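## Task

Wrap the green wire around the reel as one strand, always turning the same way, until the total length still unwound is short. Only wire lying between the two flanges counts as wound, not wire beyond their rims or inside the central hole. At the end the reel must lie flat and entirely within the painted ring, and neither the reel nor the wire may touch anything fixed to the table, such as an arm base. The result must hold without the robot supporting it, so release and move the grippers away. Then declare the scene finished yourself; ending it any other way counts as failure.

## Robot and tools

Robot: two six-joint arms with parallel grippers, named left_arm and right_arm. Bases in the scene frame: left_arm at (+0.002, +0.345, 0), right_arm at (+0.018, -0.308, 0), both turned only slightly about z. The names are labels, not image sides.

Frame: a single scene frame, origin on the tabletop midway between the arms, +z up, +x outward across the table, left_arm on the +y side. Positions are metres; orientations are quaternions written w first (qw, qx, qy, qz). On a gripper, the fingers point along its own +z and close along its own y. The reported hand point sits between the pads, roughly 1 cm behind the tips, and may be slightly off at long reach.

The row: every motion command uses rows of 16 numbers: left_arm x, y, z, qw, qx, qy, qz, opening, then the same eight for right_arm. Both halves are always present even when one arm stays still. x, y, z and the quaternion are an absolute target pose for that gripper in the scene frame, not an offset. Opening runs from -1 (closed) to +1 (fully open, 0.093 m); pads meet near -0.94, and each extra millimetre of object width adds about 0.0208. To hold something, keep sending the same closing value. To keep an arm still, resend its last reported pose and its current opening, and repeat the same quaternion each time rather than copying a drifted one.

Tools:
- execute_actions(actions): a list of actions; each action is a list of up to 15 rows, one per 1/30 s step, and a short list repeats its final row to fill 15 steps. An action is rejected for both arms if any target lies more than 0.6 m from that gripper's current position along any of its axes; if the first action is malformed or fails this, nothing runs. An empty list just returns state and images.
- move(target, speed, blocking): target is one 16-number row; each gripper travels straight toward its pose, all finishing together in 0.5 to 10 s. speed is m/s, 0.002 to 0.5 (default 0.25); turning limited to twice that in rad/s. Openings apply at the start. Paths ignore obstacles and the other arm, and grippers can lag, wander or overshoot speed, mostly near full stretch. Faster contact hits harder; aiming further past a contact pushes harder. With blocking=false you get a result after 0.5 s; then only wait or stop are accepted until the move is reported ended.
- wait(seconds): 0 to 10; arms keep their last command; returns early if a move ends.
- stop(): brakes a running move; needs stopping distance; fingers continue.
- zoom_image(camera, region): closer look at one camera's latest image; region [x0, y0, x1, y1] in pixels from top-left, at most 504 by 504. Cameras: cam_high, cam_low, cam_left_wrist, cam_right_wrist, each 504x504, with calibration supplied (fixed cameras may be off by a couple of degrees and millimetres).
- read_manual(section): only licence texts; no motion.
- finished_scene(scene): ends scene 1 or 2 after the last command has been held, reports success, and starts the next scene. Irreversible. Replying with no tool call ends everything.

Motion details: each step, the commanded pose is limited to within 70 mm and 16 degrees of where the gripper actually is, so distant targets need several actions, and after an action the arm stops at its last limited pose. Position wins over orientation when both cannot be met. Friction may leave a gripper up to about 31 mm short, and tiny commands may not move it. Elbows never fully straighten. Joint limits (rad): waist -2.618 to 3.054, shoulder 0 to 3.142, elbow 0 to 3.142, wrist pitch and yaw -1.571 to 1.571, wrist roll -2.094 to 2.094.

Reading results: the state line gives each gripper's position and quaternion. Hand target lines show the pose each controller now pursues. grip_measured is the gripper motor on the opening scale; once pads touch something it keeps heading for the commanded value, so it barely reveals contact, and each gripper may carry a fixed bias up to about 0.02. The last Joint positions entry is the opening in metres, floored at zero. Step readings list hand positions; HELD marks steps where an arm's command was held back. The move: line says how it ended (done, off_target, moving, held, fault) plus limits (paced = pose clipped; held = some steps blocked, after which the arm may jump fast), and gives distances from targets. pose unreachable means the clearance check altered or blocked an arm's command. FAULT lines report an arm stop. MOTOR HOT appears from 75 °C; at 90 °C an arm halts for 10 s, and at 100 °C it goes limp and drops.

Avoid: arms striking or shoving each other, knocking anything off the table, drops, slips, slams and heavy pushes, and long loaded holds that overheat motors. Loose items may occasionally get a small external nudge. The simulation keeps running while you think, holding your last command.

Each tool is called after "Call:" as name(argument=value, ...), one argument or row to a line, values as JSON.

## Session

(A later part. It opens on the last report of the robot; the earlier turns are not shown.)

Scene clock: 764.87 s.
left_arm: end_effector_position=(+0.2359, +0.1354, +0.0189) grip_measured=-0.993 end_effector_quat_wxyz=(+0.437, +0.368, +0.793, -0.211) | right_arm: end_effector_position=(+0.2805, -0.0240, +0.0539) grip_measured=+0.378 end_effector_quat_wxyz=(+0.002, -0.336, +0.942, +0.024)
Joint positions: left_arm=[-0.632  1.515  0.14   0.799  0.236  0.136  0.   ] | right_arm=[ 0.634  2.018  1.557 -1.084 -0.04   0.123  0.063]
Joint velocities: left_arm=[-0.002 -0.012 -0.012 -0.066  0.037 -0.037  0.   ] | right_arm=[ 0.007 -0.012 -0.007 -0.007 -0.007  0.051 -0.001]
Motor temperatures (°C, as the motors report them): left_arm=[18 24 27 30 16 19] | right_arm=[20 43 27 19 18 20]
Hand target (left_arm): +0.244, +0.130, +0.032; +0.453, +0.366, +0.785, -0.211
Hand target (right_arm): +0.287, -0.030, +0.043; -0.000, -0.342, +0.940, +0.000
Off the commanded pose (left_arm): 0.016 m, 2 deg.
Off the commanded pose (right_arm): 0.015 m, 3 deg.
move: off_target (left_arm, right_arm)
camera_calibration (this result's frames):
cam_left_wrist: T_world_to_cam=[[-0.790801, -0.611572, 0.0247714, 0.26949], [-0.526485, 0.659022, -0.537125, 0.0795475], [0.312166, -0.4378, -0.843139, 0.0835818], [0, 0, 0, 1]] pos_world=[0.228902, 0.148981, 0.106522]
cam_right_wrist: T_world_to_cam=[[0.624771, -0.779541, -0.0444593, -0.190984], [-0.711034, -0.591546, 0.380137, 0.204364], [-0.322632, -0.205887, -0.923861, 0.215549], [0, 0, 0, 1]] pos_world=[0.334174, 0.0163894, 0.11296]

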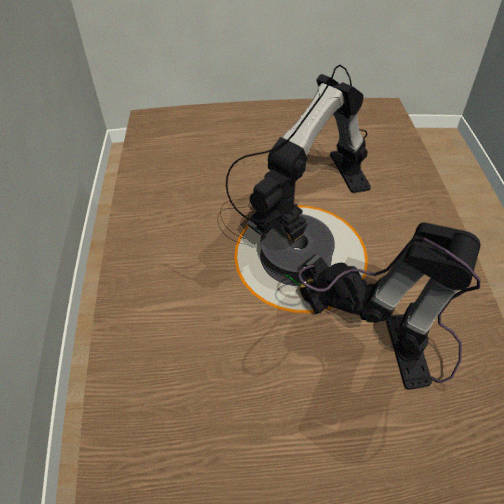

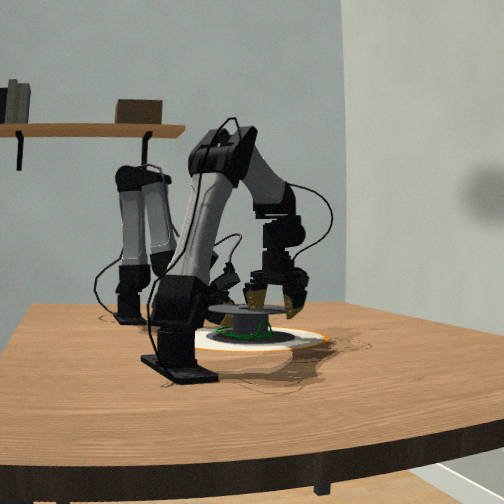

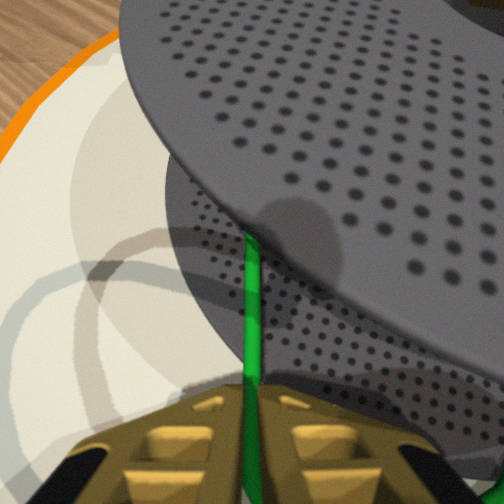

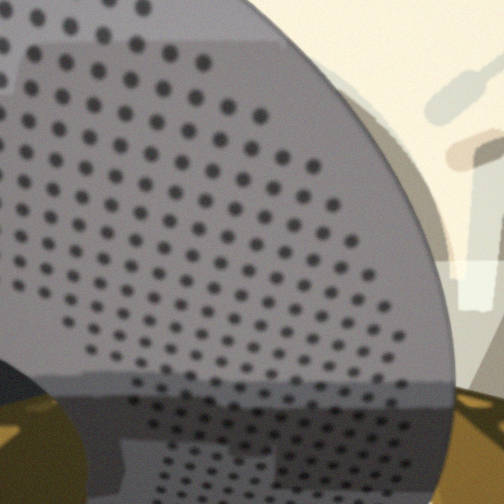

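Call:
move(
  target=[0.252,0.124,0.042,0.4532,0.366,0.7849,-0.2113,-1, 0.288,-0.030,0.043,0,-0.342,0.9397,0,0.3],
  speed=0.02,
)

Scene clock: 767.00 s.
left_arm: end_effector_position=(+0.2463, +0.1282, +0.0303) grip_measured=-0.993 end_effector_quat_wxyz=(+0.440, +0.368, +0.792, -0.211) | right_arm: end_effector_position=(+0.2805, -0.0239, +0.0539) grip_measured=+0.378 end_effector_quat_wxyz=(+0.002, -0.336, +0.942, +0.024)
Joint positions: left_arm=[-0.632  1.481  0.199  0.713  0.236  0.136  0.   ] | right_arm=[ 0.634  2.018  1.557 -1.084 -0.041  0.123  0.063]
Joint velocities: left_arm=[-0.002 -0.012 -0.012 -0.022 -0.11  -0.037  0.   ] | right_arm=[ 0.007 -0.012  0.002 -0.007  0.037  0.095 -0.001]
Motor temperatures (°C, as the motors report them): left_arm=[18 24 27 30 16 19] | right_arm=[20 43 27 19 18 20]
Hand target (left_arm): +0.252, +0.124, +0.042; +0.453, +0.366, +0.785, -0.211
Hand target (right_arm): +0.287, -0.030, +0.043; -0.000, -0.342, +0.940, +0.001
Off the commanded pose (left_arm): 0.014 m, 2 deg.
Off the commanded pose (right_arm): 0.015 m, 3 deg.
move: off_target (left_arm, right_arm)
camera_calibration (this result's frames):
cam_left_wrist: T_world_to_cam=[[-0.790927, -0.611485, 0.0228042, 0.273113], [-0.523605, 0.657033, -0.542351, 0.095594], [0.316657, -0.440901, -0.839842, 0.0860422], [0, 0, 0, 1]] pos_world=[0.238821, 0.142132, 0.117879]
cam_right_wrist: T_world_to_cam=[[0.624767, -0.779523, -0.0448369, -0.190898], [-0.710923, -0.591653, 0.380177, 0.20432], [-0.322885, -0.205646, -0.923826, 0.21562], [0, 0, 0, 1]] pos_world=[0.334144, 0.0164187, 0.112958]

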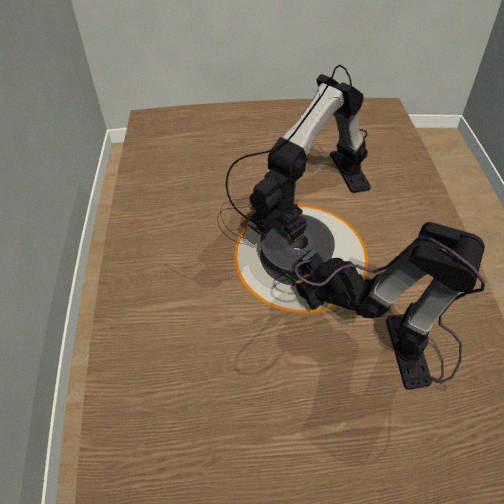

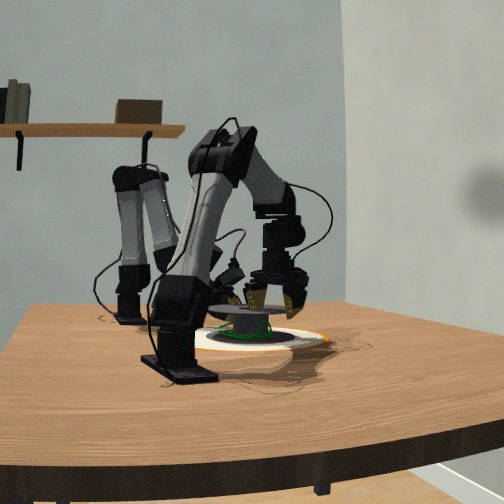

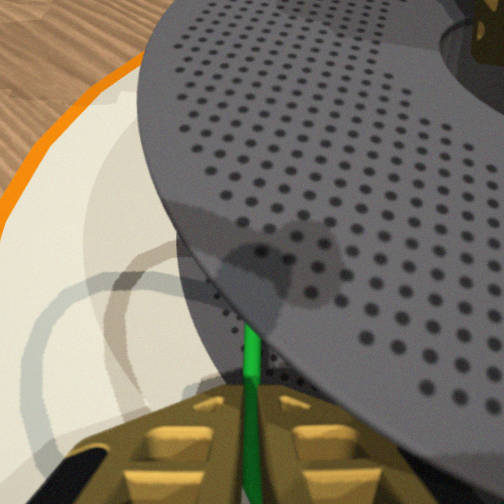

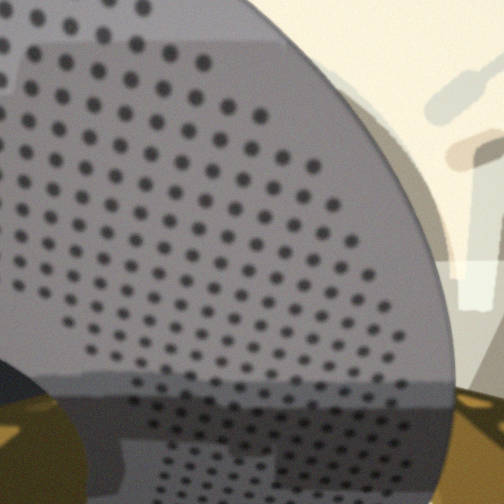

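Call:
move(
  target=[0.254,0.121,0.03,0.4096,0.4967,0.7094,-0.2868,-1, 0.288,-0.030,0.043,0,-0.342,0.9397,0,0.3],
  speed=0.02,
)

Scene clock: 777.27 s.
left_arm: end_effector_position=(+0.2500, +0.1210, +0.0326) grip_measured=-0.993 end_effector_quat_wxyz=(+0.415, +0.496, +0.709, -0.283) | right_arm: end_effector_position=(+0.2805, -0.0240, +0.0539) grip_measured=+0.379 end_effector_quat_wxyz=(+0.002, -0.336, +0.942, +0.024)
Joint positions: left_arm=[-0.444  1.588  0.33   0.576  0.667  0.478  0.   ] | right_arm=[ 0.634  2.018  1.557 -1.084 -0.04   0.123  0.063]
Joint velocities: left_arm=[ 0.012 -0.007 -0.017 -0.022 -0.022 -0.007  0.   ] | right_arm=[-0.012  0.002  0.002 -0.037 -0.007  0.007 -0.   ]
Motor temperatures (°C, as the motors report them): left_arm=[18 24 27 30 16 19] | right_arm=[20 43 27 19 18 20]
Hand target (left_arm): +0.253, +0.121, +0.031; +0.410, +0.496, +0.710, -0.287
Hand target (right_arm): +0.287, -0.030, +0.043; -0.000, -0.342, +0.940, +0.000
Off the commanded pose (left_arm): 0.005 m, 1 deg.
Off the commanded pose (right_arm): 0.015 m, 3 deg.
move: off_target (right_arm)
camera_calibration (this result's frames):
cam_left_wrist: T_world_to_cam=[[-0.949686, -0.313203, 0.000947414, 0.275858], [-0.257903, 0.780286, -0.569772, 0.0230363], [0.177715, -0.541348, -0.821802, 0.129928], [0, 0, 0, 1]] pos_world=[0.244829, 0.138761, 0.11964]
cam_right_wrist: T_world_to_cam=[[0.624771, -0.779541, -0.0444593, -0.190984], [-0.711034, -0.591546, 0.380137, 0.204364], [-0.322632, -0.205887, -0.923861, 0.215549], [0, 0, 0, 1]] pos_world=[0.334174, 0.0163894, 0.11296]

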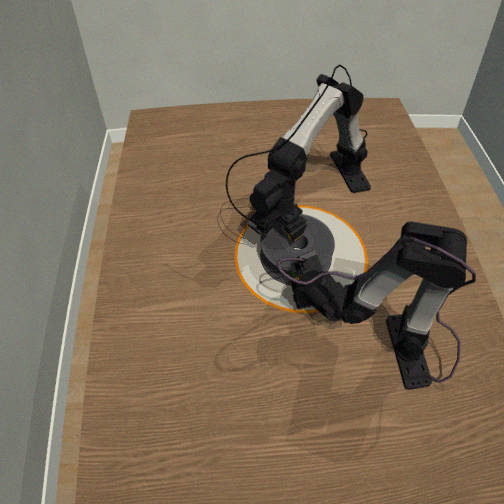

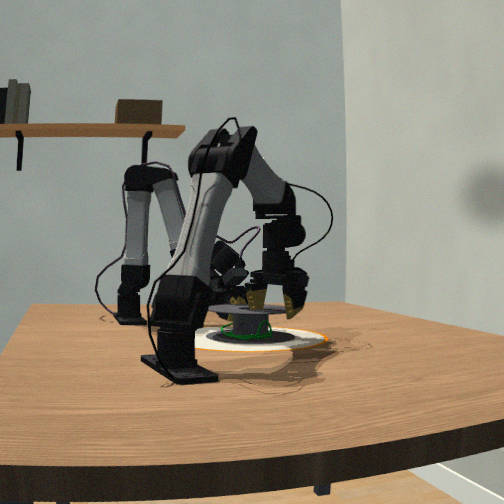

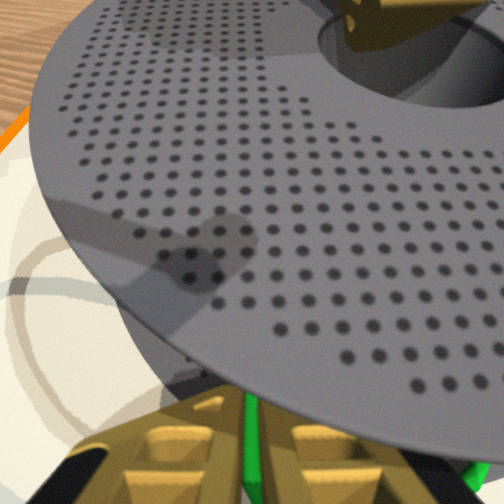

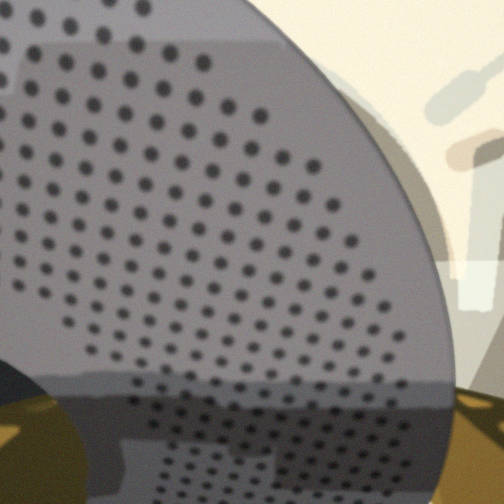

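Call:
move(
  target=[0.252,0.108,0.021,0.4096,0.4967,0.7094,-0.2868,-1, 0.288,-0.030,0.043,0,-0.342,0.9397,0,0.3],
  speed=0.015,
)

Scene clock: 779.50 s.
left_arm: end_effector_position=(+0.2450, +0.1130, +0.0193) grip_measured=-0.993 end_effector_quat_wxyz=(+0.401, +0.496, +0.714, -0.290) | right_arm: end_effector_position=(+0.2805, -0.0240, +0.0539) grip_measured=+0.379 end_effector_quat_wxyz=(+0.002, -0.337, +0.941, +0.024)
Joint positions: left_arm=[-0.48   1.66   0.33   0.634  0.651  0.45   0.   ] | right_arm=[ 0.634  2.018  1.557 -1.084 -0.04   0.122  0.063]
Joint velocities: left_arm=[ 0.007 -0.002 -0.012 -0.037 -0.022 -0.007  0.   ] | right_arm=[ 0.007 -0.002  0.002  0.066 -0.081  0.007 -0.001]
Motor temperatures (°C, as the motors report them): left_arm=[18 24 27 30 16 19] | right_arm=[20 43 27 19 18 20]
Hand target (left_arm): +0.252, +0.108, +0.021; +0.409, +0.497, +0.710, -0.287
Hand target (right_arm): +0.287, -0.030, +0.043; -0.000, -0.342, +0.940, +0.001
Off the commanded pose (left_arm): 0.009 m, 1 deg.
Off the commanded pose (right_arm): 0.015 m, 3 deg.
move: off_target (right_arm)
camera_calibration (this result's frames):
cam_left_wrist: T_world_to_cam=[[-0.952189, -0.304203, 0.0282316, 0.267741], [-0.267865, 0.78685, -0.555981, 0.0218614], [0.146917, -0.536961, -0.830715, 0.122737], [0, 0, 0, 1]] pos_world=[0.242764, 0.130151, 0.106556]
cam_right_wrist: T_world_to_cam=[[0.625664, -0.778826, -0.0444369, -0.191219], [-0.710377, -0.592364, 0.380092, 0.204163], [-0.322348, -0.206243, -0.923881, 0.215462], [0, 0, 0, 1]] pos_world=[0.334125, 0.0164499, 0.112963]

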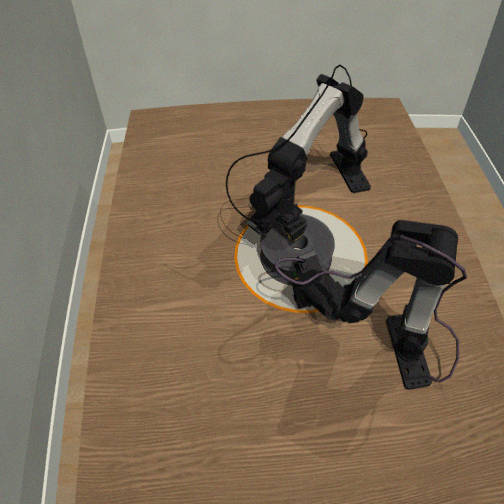

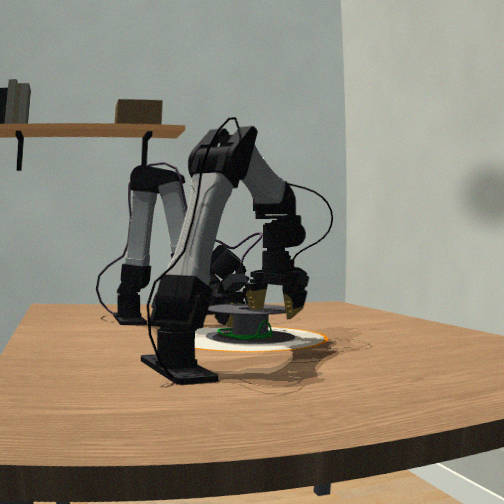

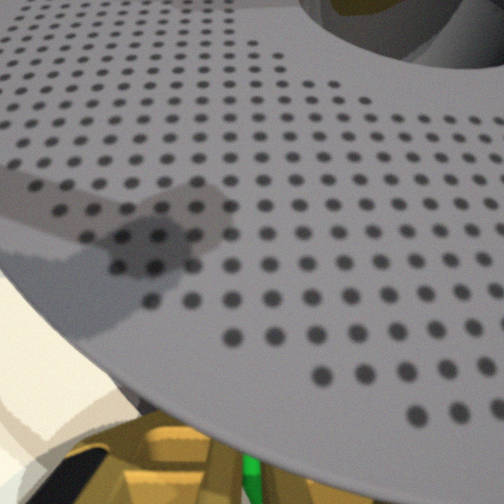

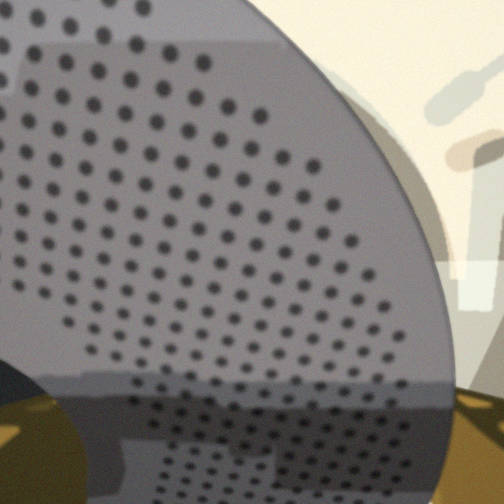

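Call:
move(
  target=[0.252,0.098,0.028,0.4096,0.4967,0.7094,-0.2868,-1, 0.288,-0.030,0.043,0,-0.342,0.9397,0,0.3],
  speed=0.015,
)

Scene clock: 781.87 s.
left_arm: end_effector_position=(+0.2437, +0.1058, +0.0199) grip_measured=-0.993 end_effector_quat_wxyz=(+0.398, +0.495, +0.716, -0.289) | right_arm: end_effector_position=(+0.2808, -0.0244, +0.0539) grip_measured=+0.379 end_effector_quat_wxyz=(+0.002, -0.338, +0.941, +0.023)
Joint positions: left_arm=[-0.515  1.66   0.338  0.635  0.62   0.421  0.   ] | right_arm=[ 0.633  2.018  1.557 -1.085 -0.04   0.118  0.063]
Joint velocities: left_arm=[ 0.002 -0.002  0.007  0.037  0.007 -0.037  0.   ] | right_arm=[-0.017 -0.007  0.002 -0.007 -0.007  0.007 -0.001]
Motor temperatures (°C, as the motors report them): left_arm=[18 24 27 30 16 19] | right_arm=[20 43 27 19 18 20]
Hand target (left_arm): +0.251, +0.098, +0.028; +0.409, +0.497, +0.709, -0.287
Hand target (right_arm): +0.288, -0.030, +0.043; -0.000, -0.342, +0.940, +0.001
Off the commanded pose (left_arm): 0.014 m, 2 deg.
Off the commanded pose (right_arm): 0.014 m, 3 deg.
move: off_target (left_arm, right_arm)
camera_calibration (this result's frames):
cam_left_wrist: T_world_to_cam=[[-0.950973, -0.307679, 0.0313501, 0.264254], [-0.273367, 0.788831, -0.550469, 0.0285657], [0.144638, -0.532051, -0.834267, 0.119636], [0, 0, 0, 1]] pos_world=[0.241803, 0.122424, 0.107248]
cam_right_wrist: T_world_to_cam=[[0.627728, -0.777195, -0.0438872, -0.192313], [-0.708772, -0.593956, 0.380603, 0.203538], [-0.32187, -0.207809, -0.923696, 0.215253], [0, 0, 0, 1]] pos_world=[0.334265, 0.0161597, 0.112921]

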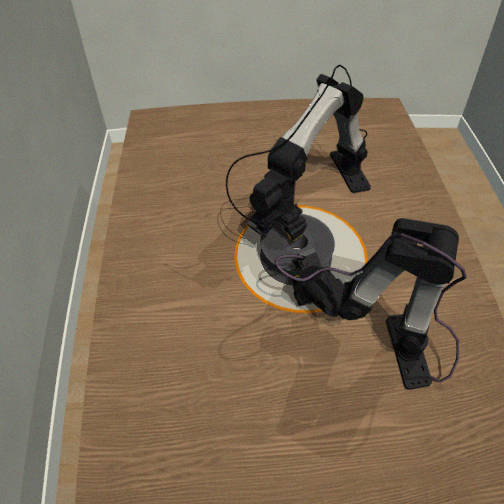

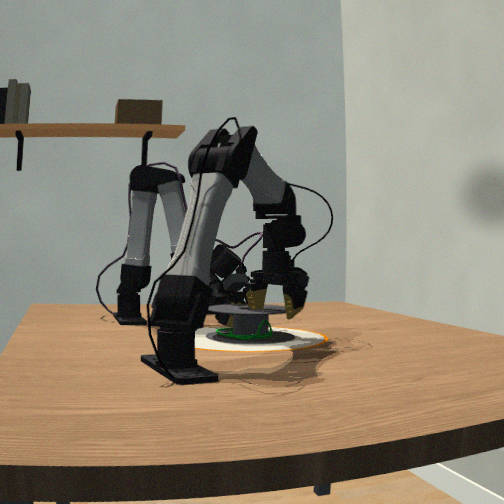

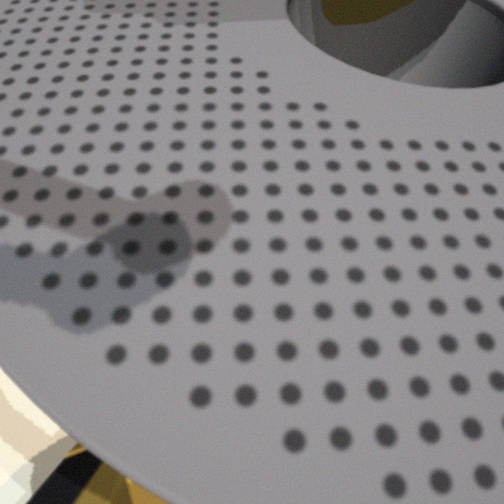

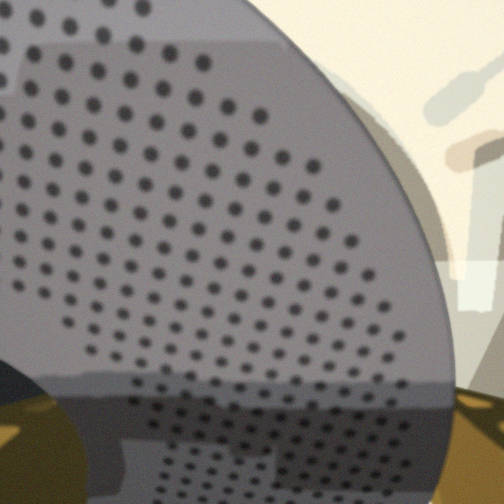

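Call:
move(
  target=[0.246,0.103,0.022,0.4,0.496,0.713,-0.288,-1, 0.297,-0.020,0.043,0,-0.4226,0.9063,0,0.3],
  speed=0.015,
)

Call:
zoom_image(
  camera="cam_low",
  region=[190,280,330,360],
)

Scene clock: 789.00 s.
left_arm: end_effector_position=(+0.2420, +0.1061, +0.0185) grip_measured=-0.993 end_effector_quat_wxyz=(+0.393, +0.495, +0.718, -0.291) | right_arm: end_effector_position=(+0.2904, -0.0160, +0.0538) grip_measured=+0.379 end_effector_quat_wxyz=(+0.002, -0.404, +0.914, +0.025)
Joint positions: left_arm=[-0.515  1.66   0.338  0.625  0.623  0.422  0.   ] | right_arm=[ 0.628  2.069  1.631 -1.11  -0.045 -0.03   0.063]
Joint velocities: left_arm=[-0.012 -0.007  0.007 -0.022 -0.081  0.066  0.   ] | right_arm=[-0.007 -0.007  0.007 -0.037  0.037 -0.095  0.   ]
Motor temperatures (°C, as the motors report them): left_arm=[18 24 27 30 16 19] | right_arm=[20 43 27 19 18 20]
Hand target (left_arm): +0.246, +0.103, +0.022; +0.401, +0.497, +0.714, -0.288
Hand target (right_arm): +0.296, -0.020, +0.043; -0.000, -0.422, +0.906, +0.001
Off the commanded pose (left_arm): 0.006 m, 1 deg.
Off the commanded pose (right_arm): 0.013 m, 4 deg.
move: off_target (right_arm)
camera_calibration (this result's frames):
cam_left_wrist: T_world_to_cam=[[-0.95158, -0.304796, 0.0399443, 0.262441], [-0.276332, 0.791219, -0.545539, 0.0274232], [0.134674, -0.530162, -0.837133, 0.121124], [0, 0, 0, 1]] pos_world=[0.240999, 0.122509, 0.105875]
cam_right_wrist: T_world_to_cam=[[0.731905, -0.679879, -0.045605, -0.220435], [-0.617876, -0.690396, 0.376274, 0.187705], [-0.287307, -0.247219, -0.925385, 0.209443], [0, 0, 0, 1]] pos_world=[0.337491, 0.0314997, 0.113133]

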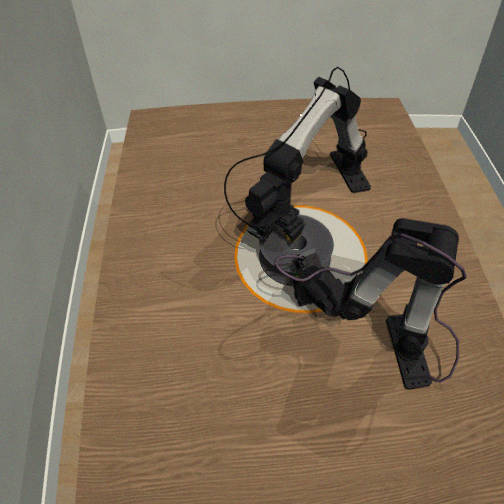

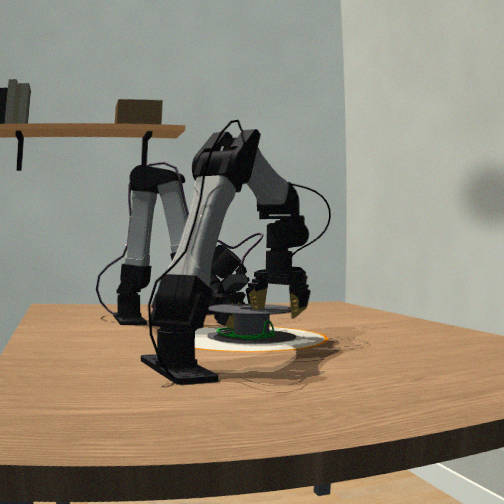

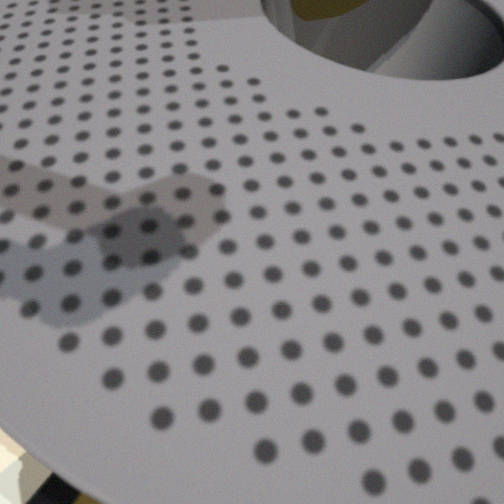

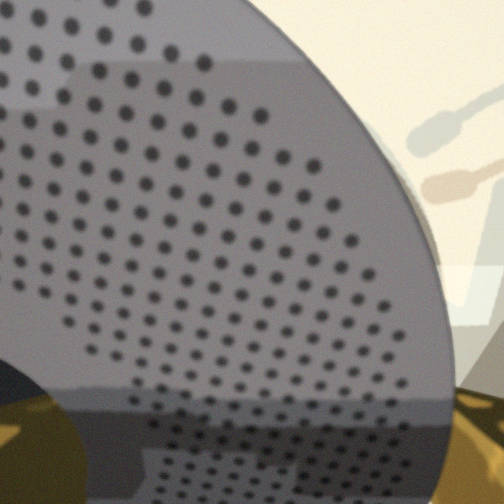

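Region (190, 280, 330, 360) of cam_low's 504x504 image, scaled by 3.600, with more detail than that image has; it fills the top 288 rows of this view, and the rest is white.

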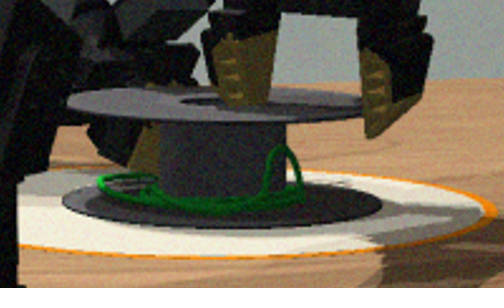

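Call:
move(
  target=[0.242,0.106,0.0185,0.393,0.495,0.718,-0.291,-0.75, 0.297,-0.020,0.043,0,-0.4226,0.9063,0,0.3],
  speed=0.02,
)

Call:
move(
  target=[0.222,0.165,0.058,0.4096,0.4967,0.7094,-0.2868,-0.75, 0.297,-0.020,0.043,0,-0.4226,0.9063,0,0.3],
  speed=0.04,
)

Scene clock: 791.47 s.
left_arm: end_effector_position=(+0.2422, +0.1063, +0.0183) grip_measured=-0.752 end_effector_quat_wxyz=(+0.393, +0.495, +0.718, -0.290) | right_arm: end_effector_position=(+0.2891, -0.0166, +0.0538) grip_measured=+0.379 end_effector_quat_wxyz=(-0.001, -0.408, +0.913, +0.025)
Joint positions: left_arm=[-0.515  1.66   0.338  0.624  0.622  0.422  0.009] | right_arm=[ 0.628  2.069  1.631 -1.116 -0.048 -0.039  0.063]
Joint velocities: left_arm=[-0.002 -0.007  0.002 -0.139  0.037 -0.022 -0.   ] | right_arm=[ 0.007 -0.002  0.002  0.022 -0.007 -0.095 -0.001]
Motor temperatures (°C, as the motors report them): left_arm=[18 25 27 30 16 19] | right_arm=[20 43 27 19 18 20]
Hand target (left_arm): +0.242, +0.106, +0.019; +0.393, +0.495, +0.718, -0.291
Hand target (right_arm): +0.296, -0.020, +0.043; -0.000, -0.422, +0.906, +0.001
Off the commanded pose (left_arm): 0.000 m, 0 deg.
Off the commanded pose (right_arm): 0.014 m, 3 deg.
move: off_target (right_arm)
camera_calibration (this result's frames):
cam_left_wrist: T_world_to_cam=[[-0.95111, -0.306314, 0.0395088, 0.262811], [-0.277493, 0.791359, -0.544746, 0.0274615], [0.135598, -0.529077, -0.83767, 0.120761], [0, 0, 0, 1]] pos_world=[0.241208, 0.122662, 0.105734]
cam_right_wrist: T_world_to_cam=[[0.738132, -0.672905, -0.0485834, -0.221421], [-0.609165, -0.695698, 0.380686, 0.183683], [-0.289965, -0.251401, -0.923427, 0.209528], [0, 0, 0, 1]] pos_world=[0.336087, 0.0314682, 0.112801]

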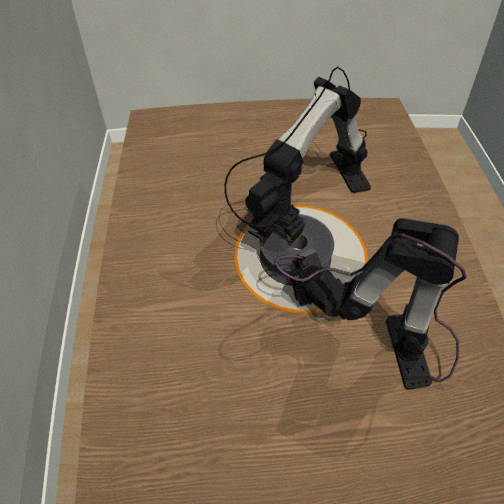

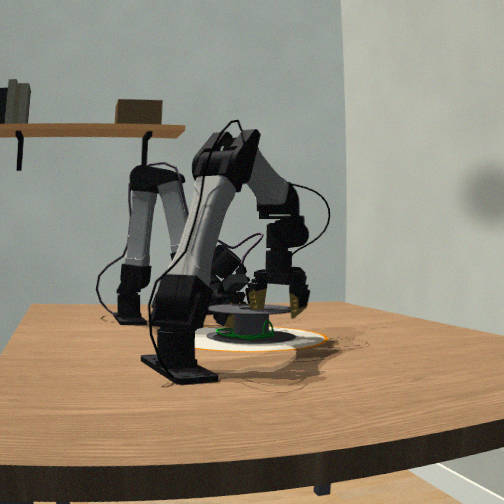

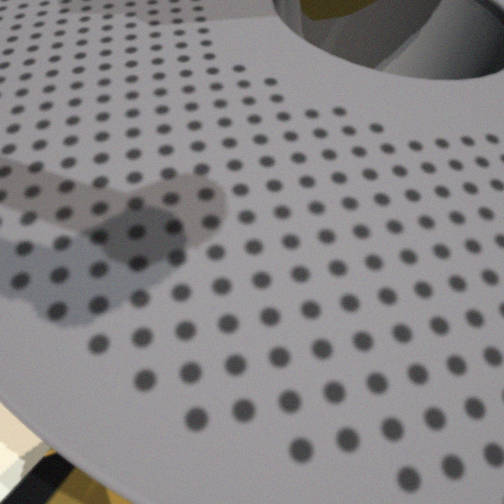

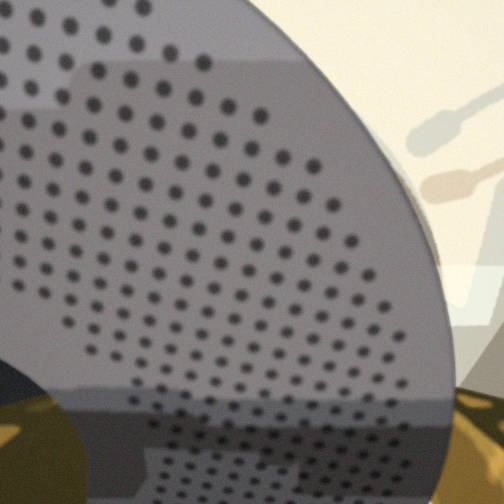

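Scene clock: 793.83 s.
left_arm: end_effector_position=(+0.2274, +0.1625, +0.0555) grip_measured=-0.752 end_effector_quat_wxyz=(+0.409, +0.496, +0.711, -0.284) | right_arm: end_effector_position=(+0.2891, -0.0166, +0.0538) grip_measured=+0.379 end_effector_quat_wxyz=(-0.001, -0.413, +0.911, +0.026)
Joint positions: left_arm=[-0.284  1.285  0.285  0.207  0.785  0.626  0.009] | right_arm=[ 0.628  2.069  1.631 -1.116 -0.048 -0.049  0.063]
Joint velocities: left_arm=[ 0.002  0.002 -0.002 -0.037 -0.022 -0.037 -0.   ] | right_arm=[-0.002 -0.017 -0.007 -0.007 -0.007 -0.081 -0.   ]
Motor temperatures (°C, as the motors report them): left_arm=[18 25 27 30 16 19] | right_arm=[20 43 27 19 18 20]
Hand target (left_arm): +0.223, +0.164, +0.057; +0.411, +0.496, +0.709, -0.287
Hand target (right_arm): +0.297, -0.020, +0.043; -0.000, -0.422, +0.906, +0.001
Off the commanded pose (left_arm): 0.006 m, 0 deg.
Off the commanded pose (right_arm): 0.014 m, 3 deg.
move: off_target (right_arm)
camera_calibration (this result's frames):
cam_left_wrist: T_world_to_cam=[[-0.950114, -0.311773, 0.0089689, 0.266799], [-0.262653, 0.784256, -0.5621, -0.00208855], [0.168213, -0.536415, -0.827021, 0.176793], [0, 0, 0, 1]] pos_world=[0.223202, 0.179653, 0.142645]
cam_right_wrist: T_world_to_cam=[[0.744519, -0.665816, -0.048782, -0.223075], [-0.602569, -0.701655, 0.380251, 0.181702], [-0.287406, -0.25371, -0.923596, 0.20876], [0, 0, 0, 1]] pos_world=[0.335571, 0.0319297, 0.112835]

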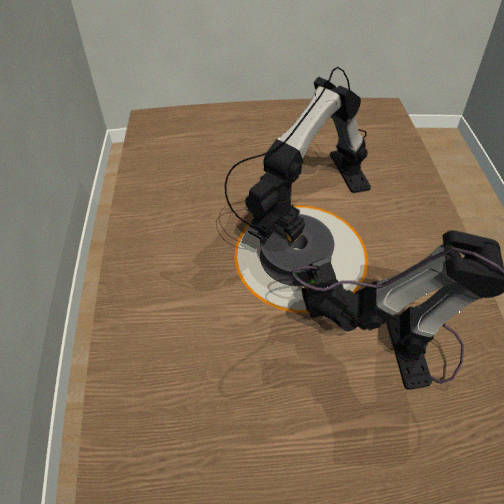

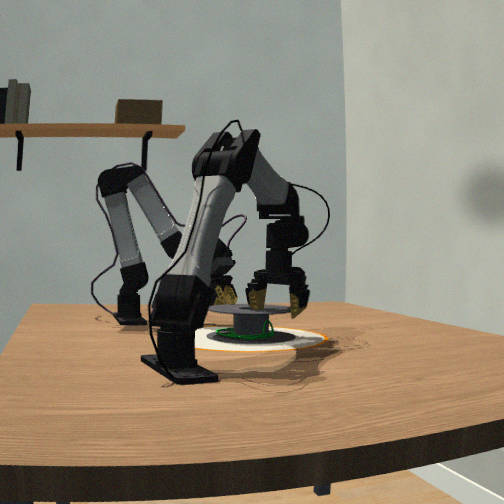

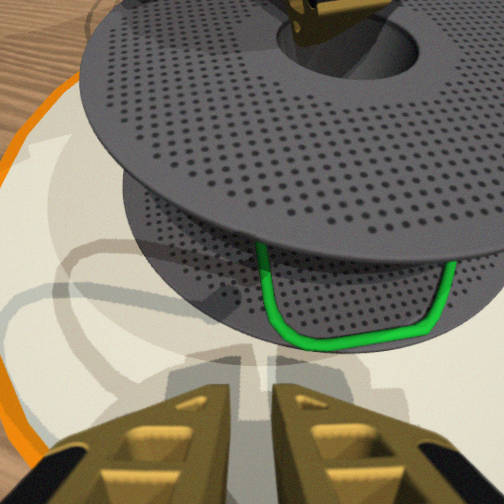

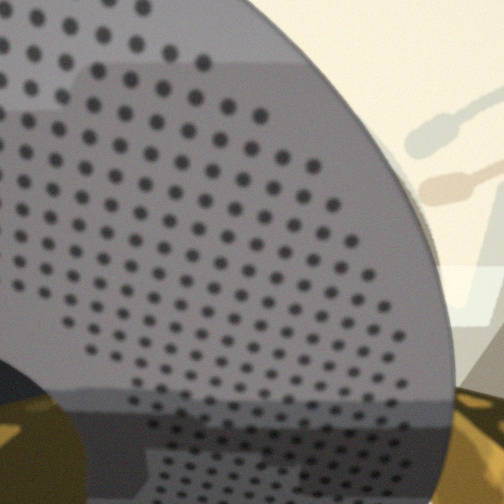

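Call:
move(
  target=[0.186,0.146,0.04,0.433,0.433,0.75,-0.25,-0.6, 0.297,-0.020,0.043,0,-0.4226,0.9063,0,0.3],
  speed=0.06,
)

Call:
move(
  target=[0.19,0.136,0.017,0.433,0.433,0.75,-0.25,-0.6, 0.297,-0.020,0.043,0,-0.4226,0.9063,0,0.3],
  speed=0.03,
)

Scene clock: 799.33 s.
left_arm: end_effector_position=(+0.1859, +0.1478, +0.0345) grip_measured=-0.602 end_effector_quat_wxyz=(+0.418, +0.436, +0.757, -0.252) | right_arm: end_effector_position=(+0.2891, -0.0166, +0.0538) grip_measured=+0.379 end_effector_quat_wxyz=(-0.001, -0.413, +0.911, +0.026)
Joint positions: left_arm=[-0.587  1.106  0.048  0.445  0.425  0.263  0.016] | right_arm=[ 0.628  2.069  1.631 -1.116 -0.048 -0.049  0.063]
Joint velocities: left_arm=[-0.017  0.012 -0.022  0.007 -0.066  0.066 -0.   ] | right_arm=[-0.012 -0.012  0.002 -0.037 -0.007 -0.007  0.   ]
Motor temperatures (°C, as the motors report them): left_arm=[18 25 27 29 16 19] | right_arm=[20 43 27 19 18 20]
Hand target (left_arm): +0.186, +0.147, +0.039; +0.432, +0.434, +0.750, -0.250
Hand target (right_arm): +0.297, -0.020, +0.043; -0.000, -0.422, +0.906, +0.001
Off the commanded pose (left_arm): 0.006 m, 2 deg.
Off the commanded pose (right_arm): 0.014 m, 3 deg.
move: off_target (right_arm)
camera_calibration (this result's frames):
cam_left_wrist: T_world_to_cam=[[-0.886756, -0.461342, 0.0287525, 0.232591], [-0.401479, 0.737878, -0.54254, 0.0187305], [0.229081, -0.492645, -0.839538, 0.141183], [0, 0, 0, 1]] pos_world=[0.181429, 0.163037, 0.122003]
cam_right_wrist: T_world_to_cam=[[0.744519, -0.665816, -0.048782, -0.223075], [-0.602569, -0.701655, 0.380251, 0.181702], [-0.287406, -0.25371, -0.923596, 0.20876], [0, 0, 0, 1]] pos_world=[0.335571, 0.0319297, 0.112835]

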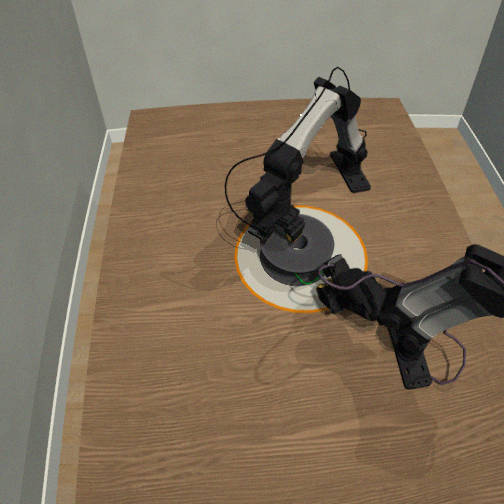

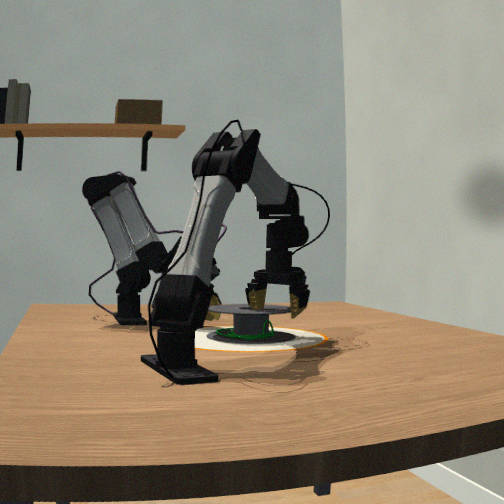

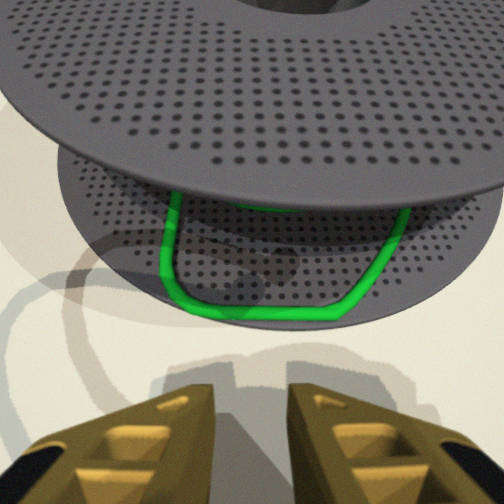

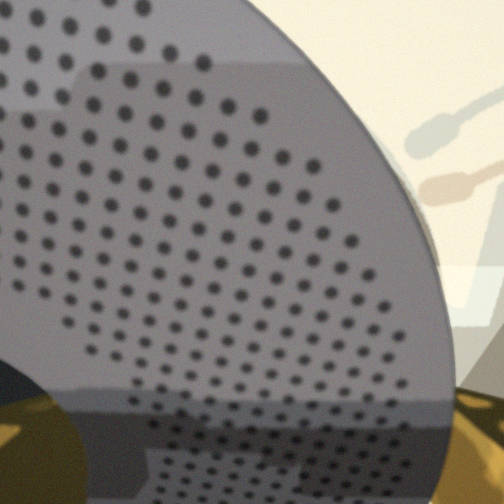

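Scene clock: 800.87 s.
left_arm: end_effector_position=(+0.1935, +0.1344, +0.0237) grip_measured=-0.602 end_effector_quat_wxyz=(+0.438, +0.434, +0.746, -0.252) | right_arm: end_effector_position=(+0.2891, -0.0166, +0.0538) grip_measured=+0.379 end_effector_quat_wxyz=(-0.001, -0.413, +0.911, +0.026)
Joint positions: left_arm=[-0.64   1.396  0.024  0.816  0.378  0.23   0.016] | right_arm=[ 0.628  2.069  1.631 -1.116 -0.048 -0.049  0.063]
Joint velocities: left_arm=[ 0.002 -0.007 -0.007  0.125 -0.007 -0.007  0.   ] | right_arm=[-0.007 -0.002  0.002  0.051 -0.095  0.007  0.001]
Motor temperatures (°C, as the motors report them): left_arm=[18 25 27 30 16 19] | right_arm=[20 43 27 19 18 20]
Hand target (left_arm): +0.190, +0.136, +0.018; +0.432, +0.433, +0.750, -0.250
Hand target (right_arm): +0.297, -0.020, +0.043; -0.000, -0.423, +0.906, +0.001
Off the commanded pose (left_arm): 0.008 m, 1 deg.
Off the commanded pose (right_arm): 0.014 m, 3 deg.
move: off_target (right_arm)
camera_calibration (this result's frames):
cam_left_wrist: T_world_to_cam=[[-0.885899, -0.463833, 0.00649376, 0.234181], [-0.382741, 0.722964, -0.575181, 0.0249118], [0.262093, -0.512038, -0.818001, 0.119506], [0, 0, 0, 1]] pos_world=[0.185674, 0.151802, 0.110564]
cam_right_wrist: T_world_to_cam=[[0.744519, -0.665816, -0.048782, -0.223075], [-0.602569, -0.701655, 0.380251, 0.181702], [-0.287406, -0.25371, -0.923596, 0.20876], [0, 0, 0, 1]] pos_world=[0.335571, 0.0319297, 0.112835]

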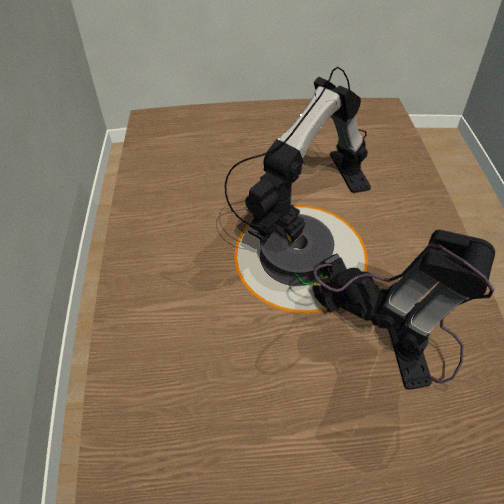

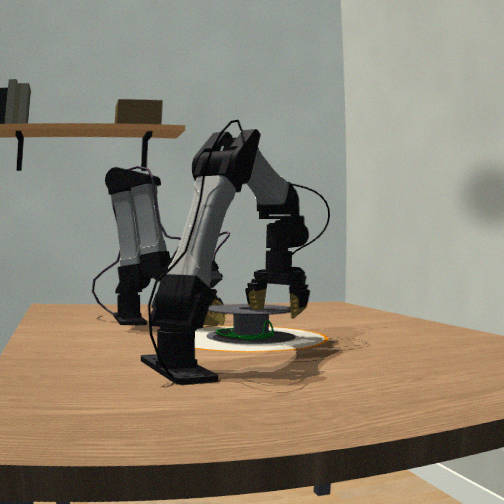

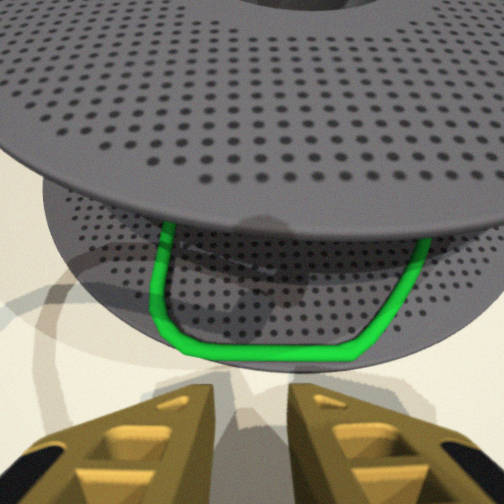

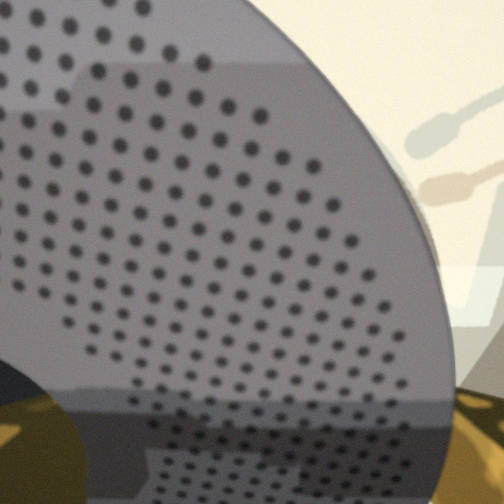

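Call:
execute_actions(
  actions=[],
)

Scene clock: 801.90 s.
left_arm: end_effector_position=(+0.1938, +0.1342, +0.0243) grip_measured=-0.602 end_effector_quat_wxyz=(+0.439, +0.434, +0.745, -0.252) | right_arm: end_effector_position=(+0.2891, -0.0166, +0.0538) grip_measured=+0.379 end_effector_quat_wxyz=(-0.001, -0.413, +0.911, +0.026)
Joint positions: left_arm=[-0.64   1.396  0.024  0.819  0.377  0.229  0.016] | right_arm=[ 0.628  2.069  1.631 -1.116 -0.048 -0.049  0.063]
Joint velocities: left_arm=[-0.022 -0.007 -0.002  0.037 -0.037 -0.037 -0.   ] | right_arm=[-0.007 -0.017 -0.017  0.066 -0.051  0.081  0.   ]
Motor temperatures (°C, as the motors report them): left_arm=[18 25 27 30 16 19] | right_arm=[20 43 27 19 18 20]
Hand target (left_arm): +0.190, +0.136, +0.018; +0.432, +0.433, +0.750, -0.250
Hand target (right_arm): +0.297, -0.020, +0.043; -0.000, -0.423, +0.906, +0.001
Off the commanded pose (left_arm): 0.008 m, 1 deg.
Off the commanded pose (right_arm): 0.014 m, 3 deg.
camera_calibration (this result's frames):
cam_left_wrist: T_world_to_cam=[[-0.885676, -0.464275, 0.0052498, 0.234456], [-0.38177, 0.721757, -0.577338, 0.0255373], [0.264254, -0.513338, -0.816489, 0.119522], [0, 0, 0, 1]] pos_world=[0.185817, 0.151775, 0.111101]
cam_right_wrist: T_world_to_cam=[[0.744519, -0.665816, -0.048782, -0.223075], [-0.602569, -0.701655, 0.380251, 0.181702], [-0.287406, -0.25371, -0.923596, 0.20876], [0, 0, 0, 1]] pos_world=[0.335571, 0.0319297, 0.112835]

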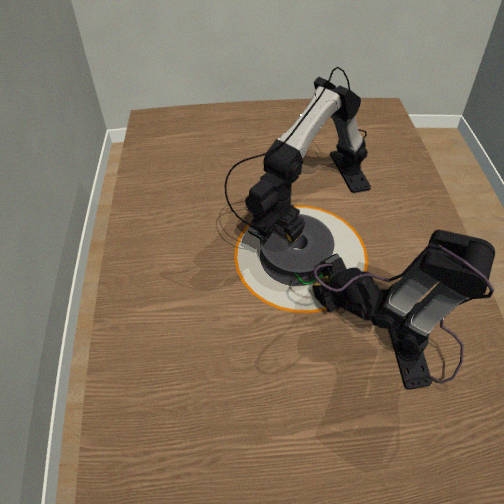

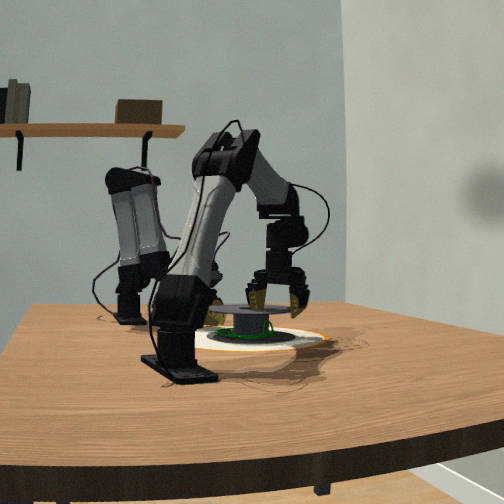

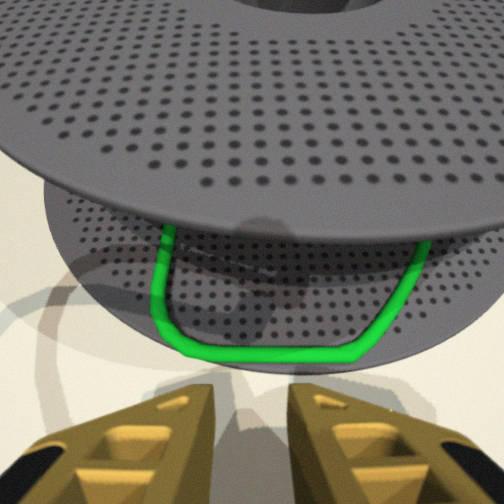

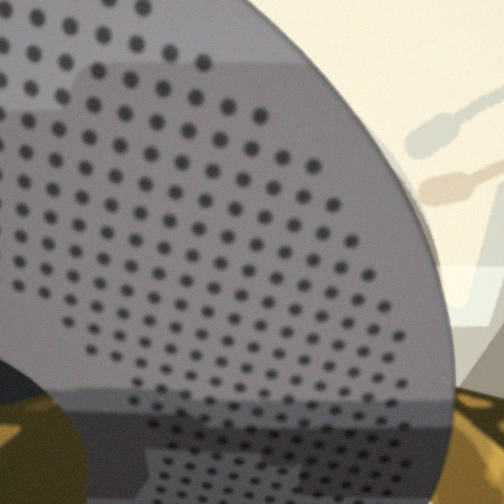

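Call:
zoom_image(
  camera="cam_low",
  region=[190, 290, 340, 370],
)

Call:
zoom_image(
  camera="cam_high",
  region=[230, 190, 380, 320],
)

Region (190, 290, 340, 370) of cam_low's 504x504 image, scaled by 3.360, with more detail than that image has; it fills the top 269 rows of this view, and the rest is white.

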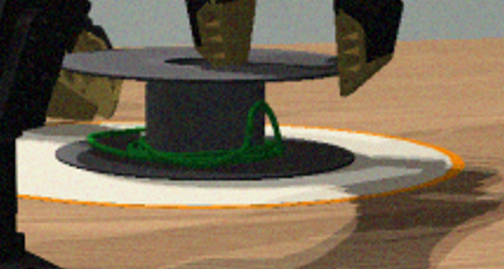

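Region (230, 190, 380, 320) of cam_high's 504x504 image, scaled by 3.360, with more detail than that image has; it fills the top 437 rows of this view, and the rest is white.

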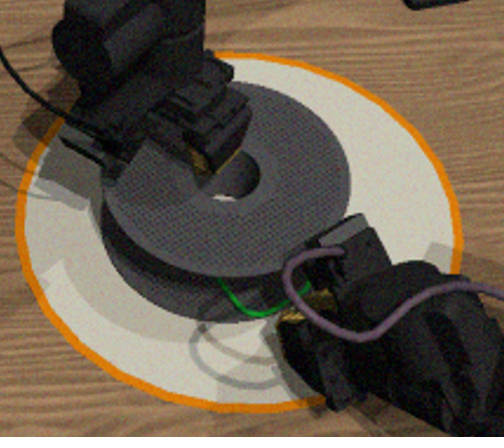

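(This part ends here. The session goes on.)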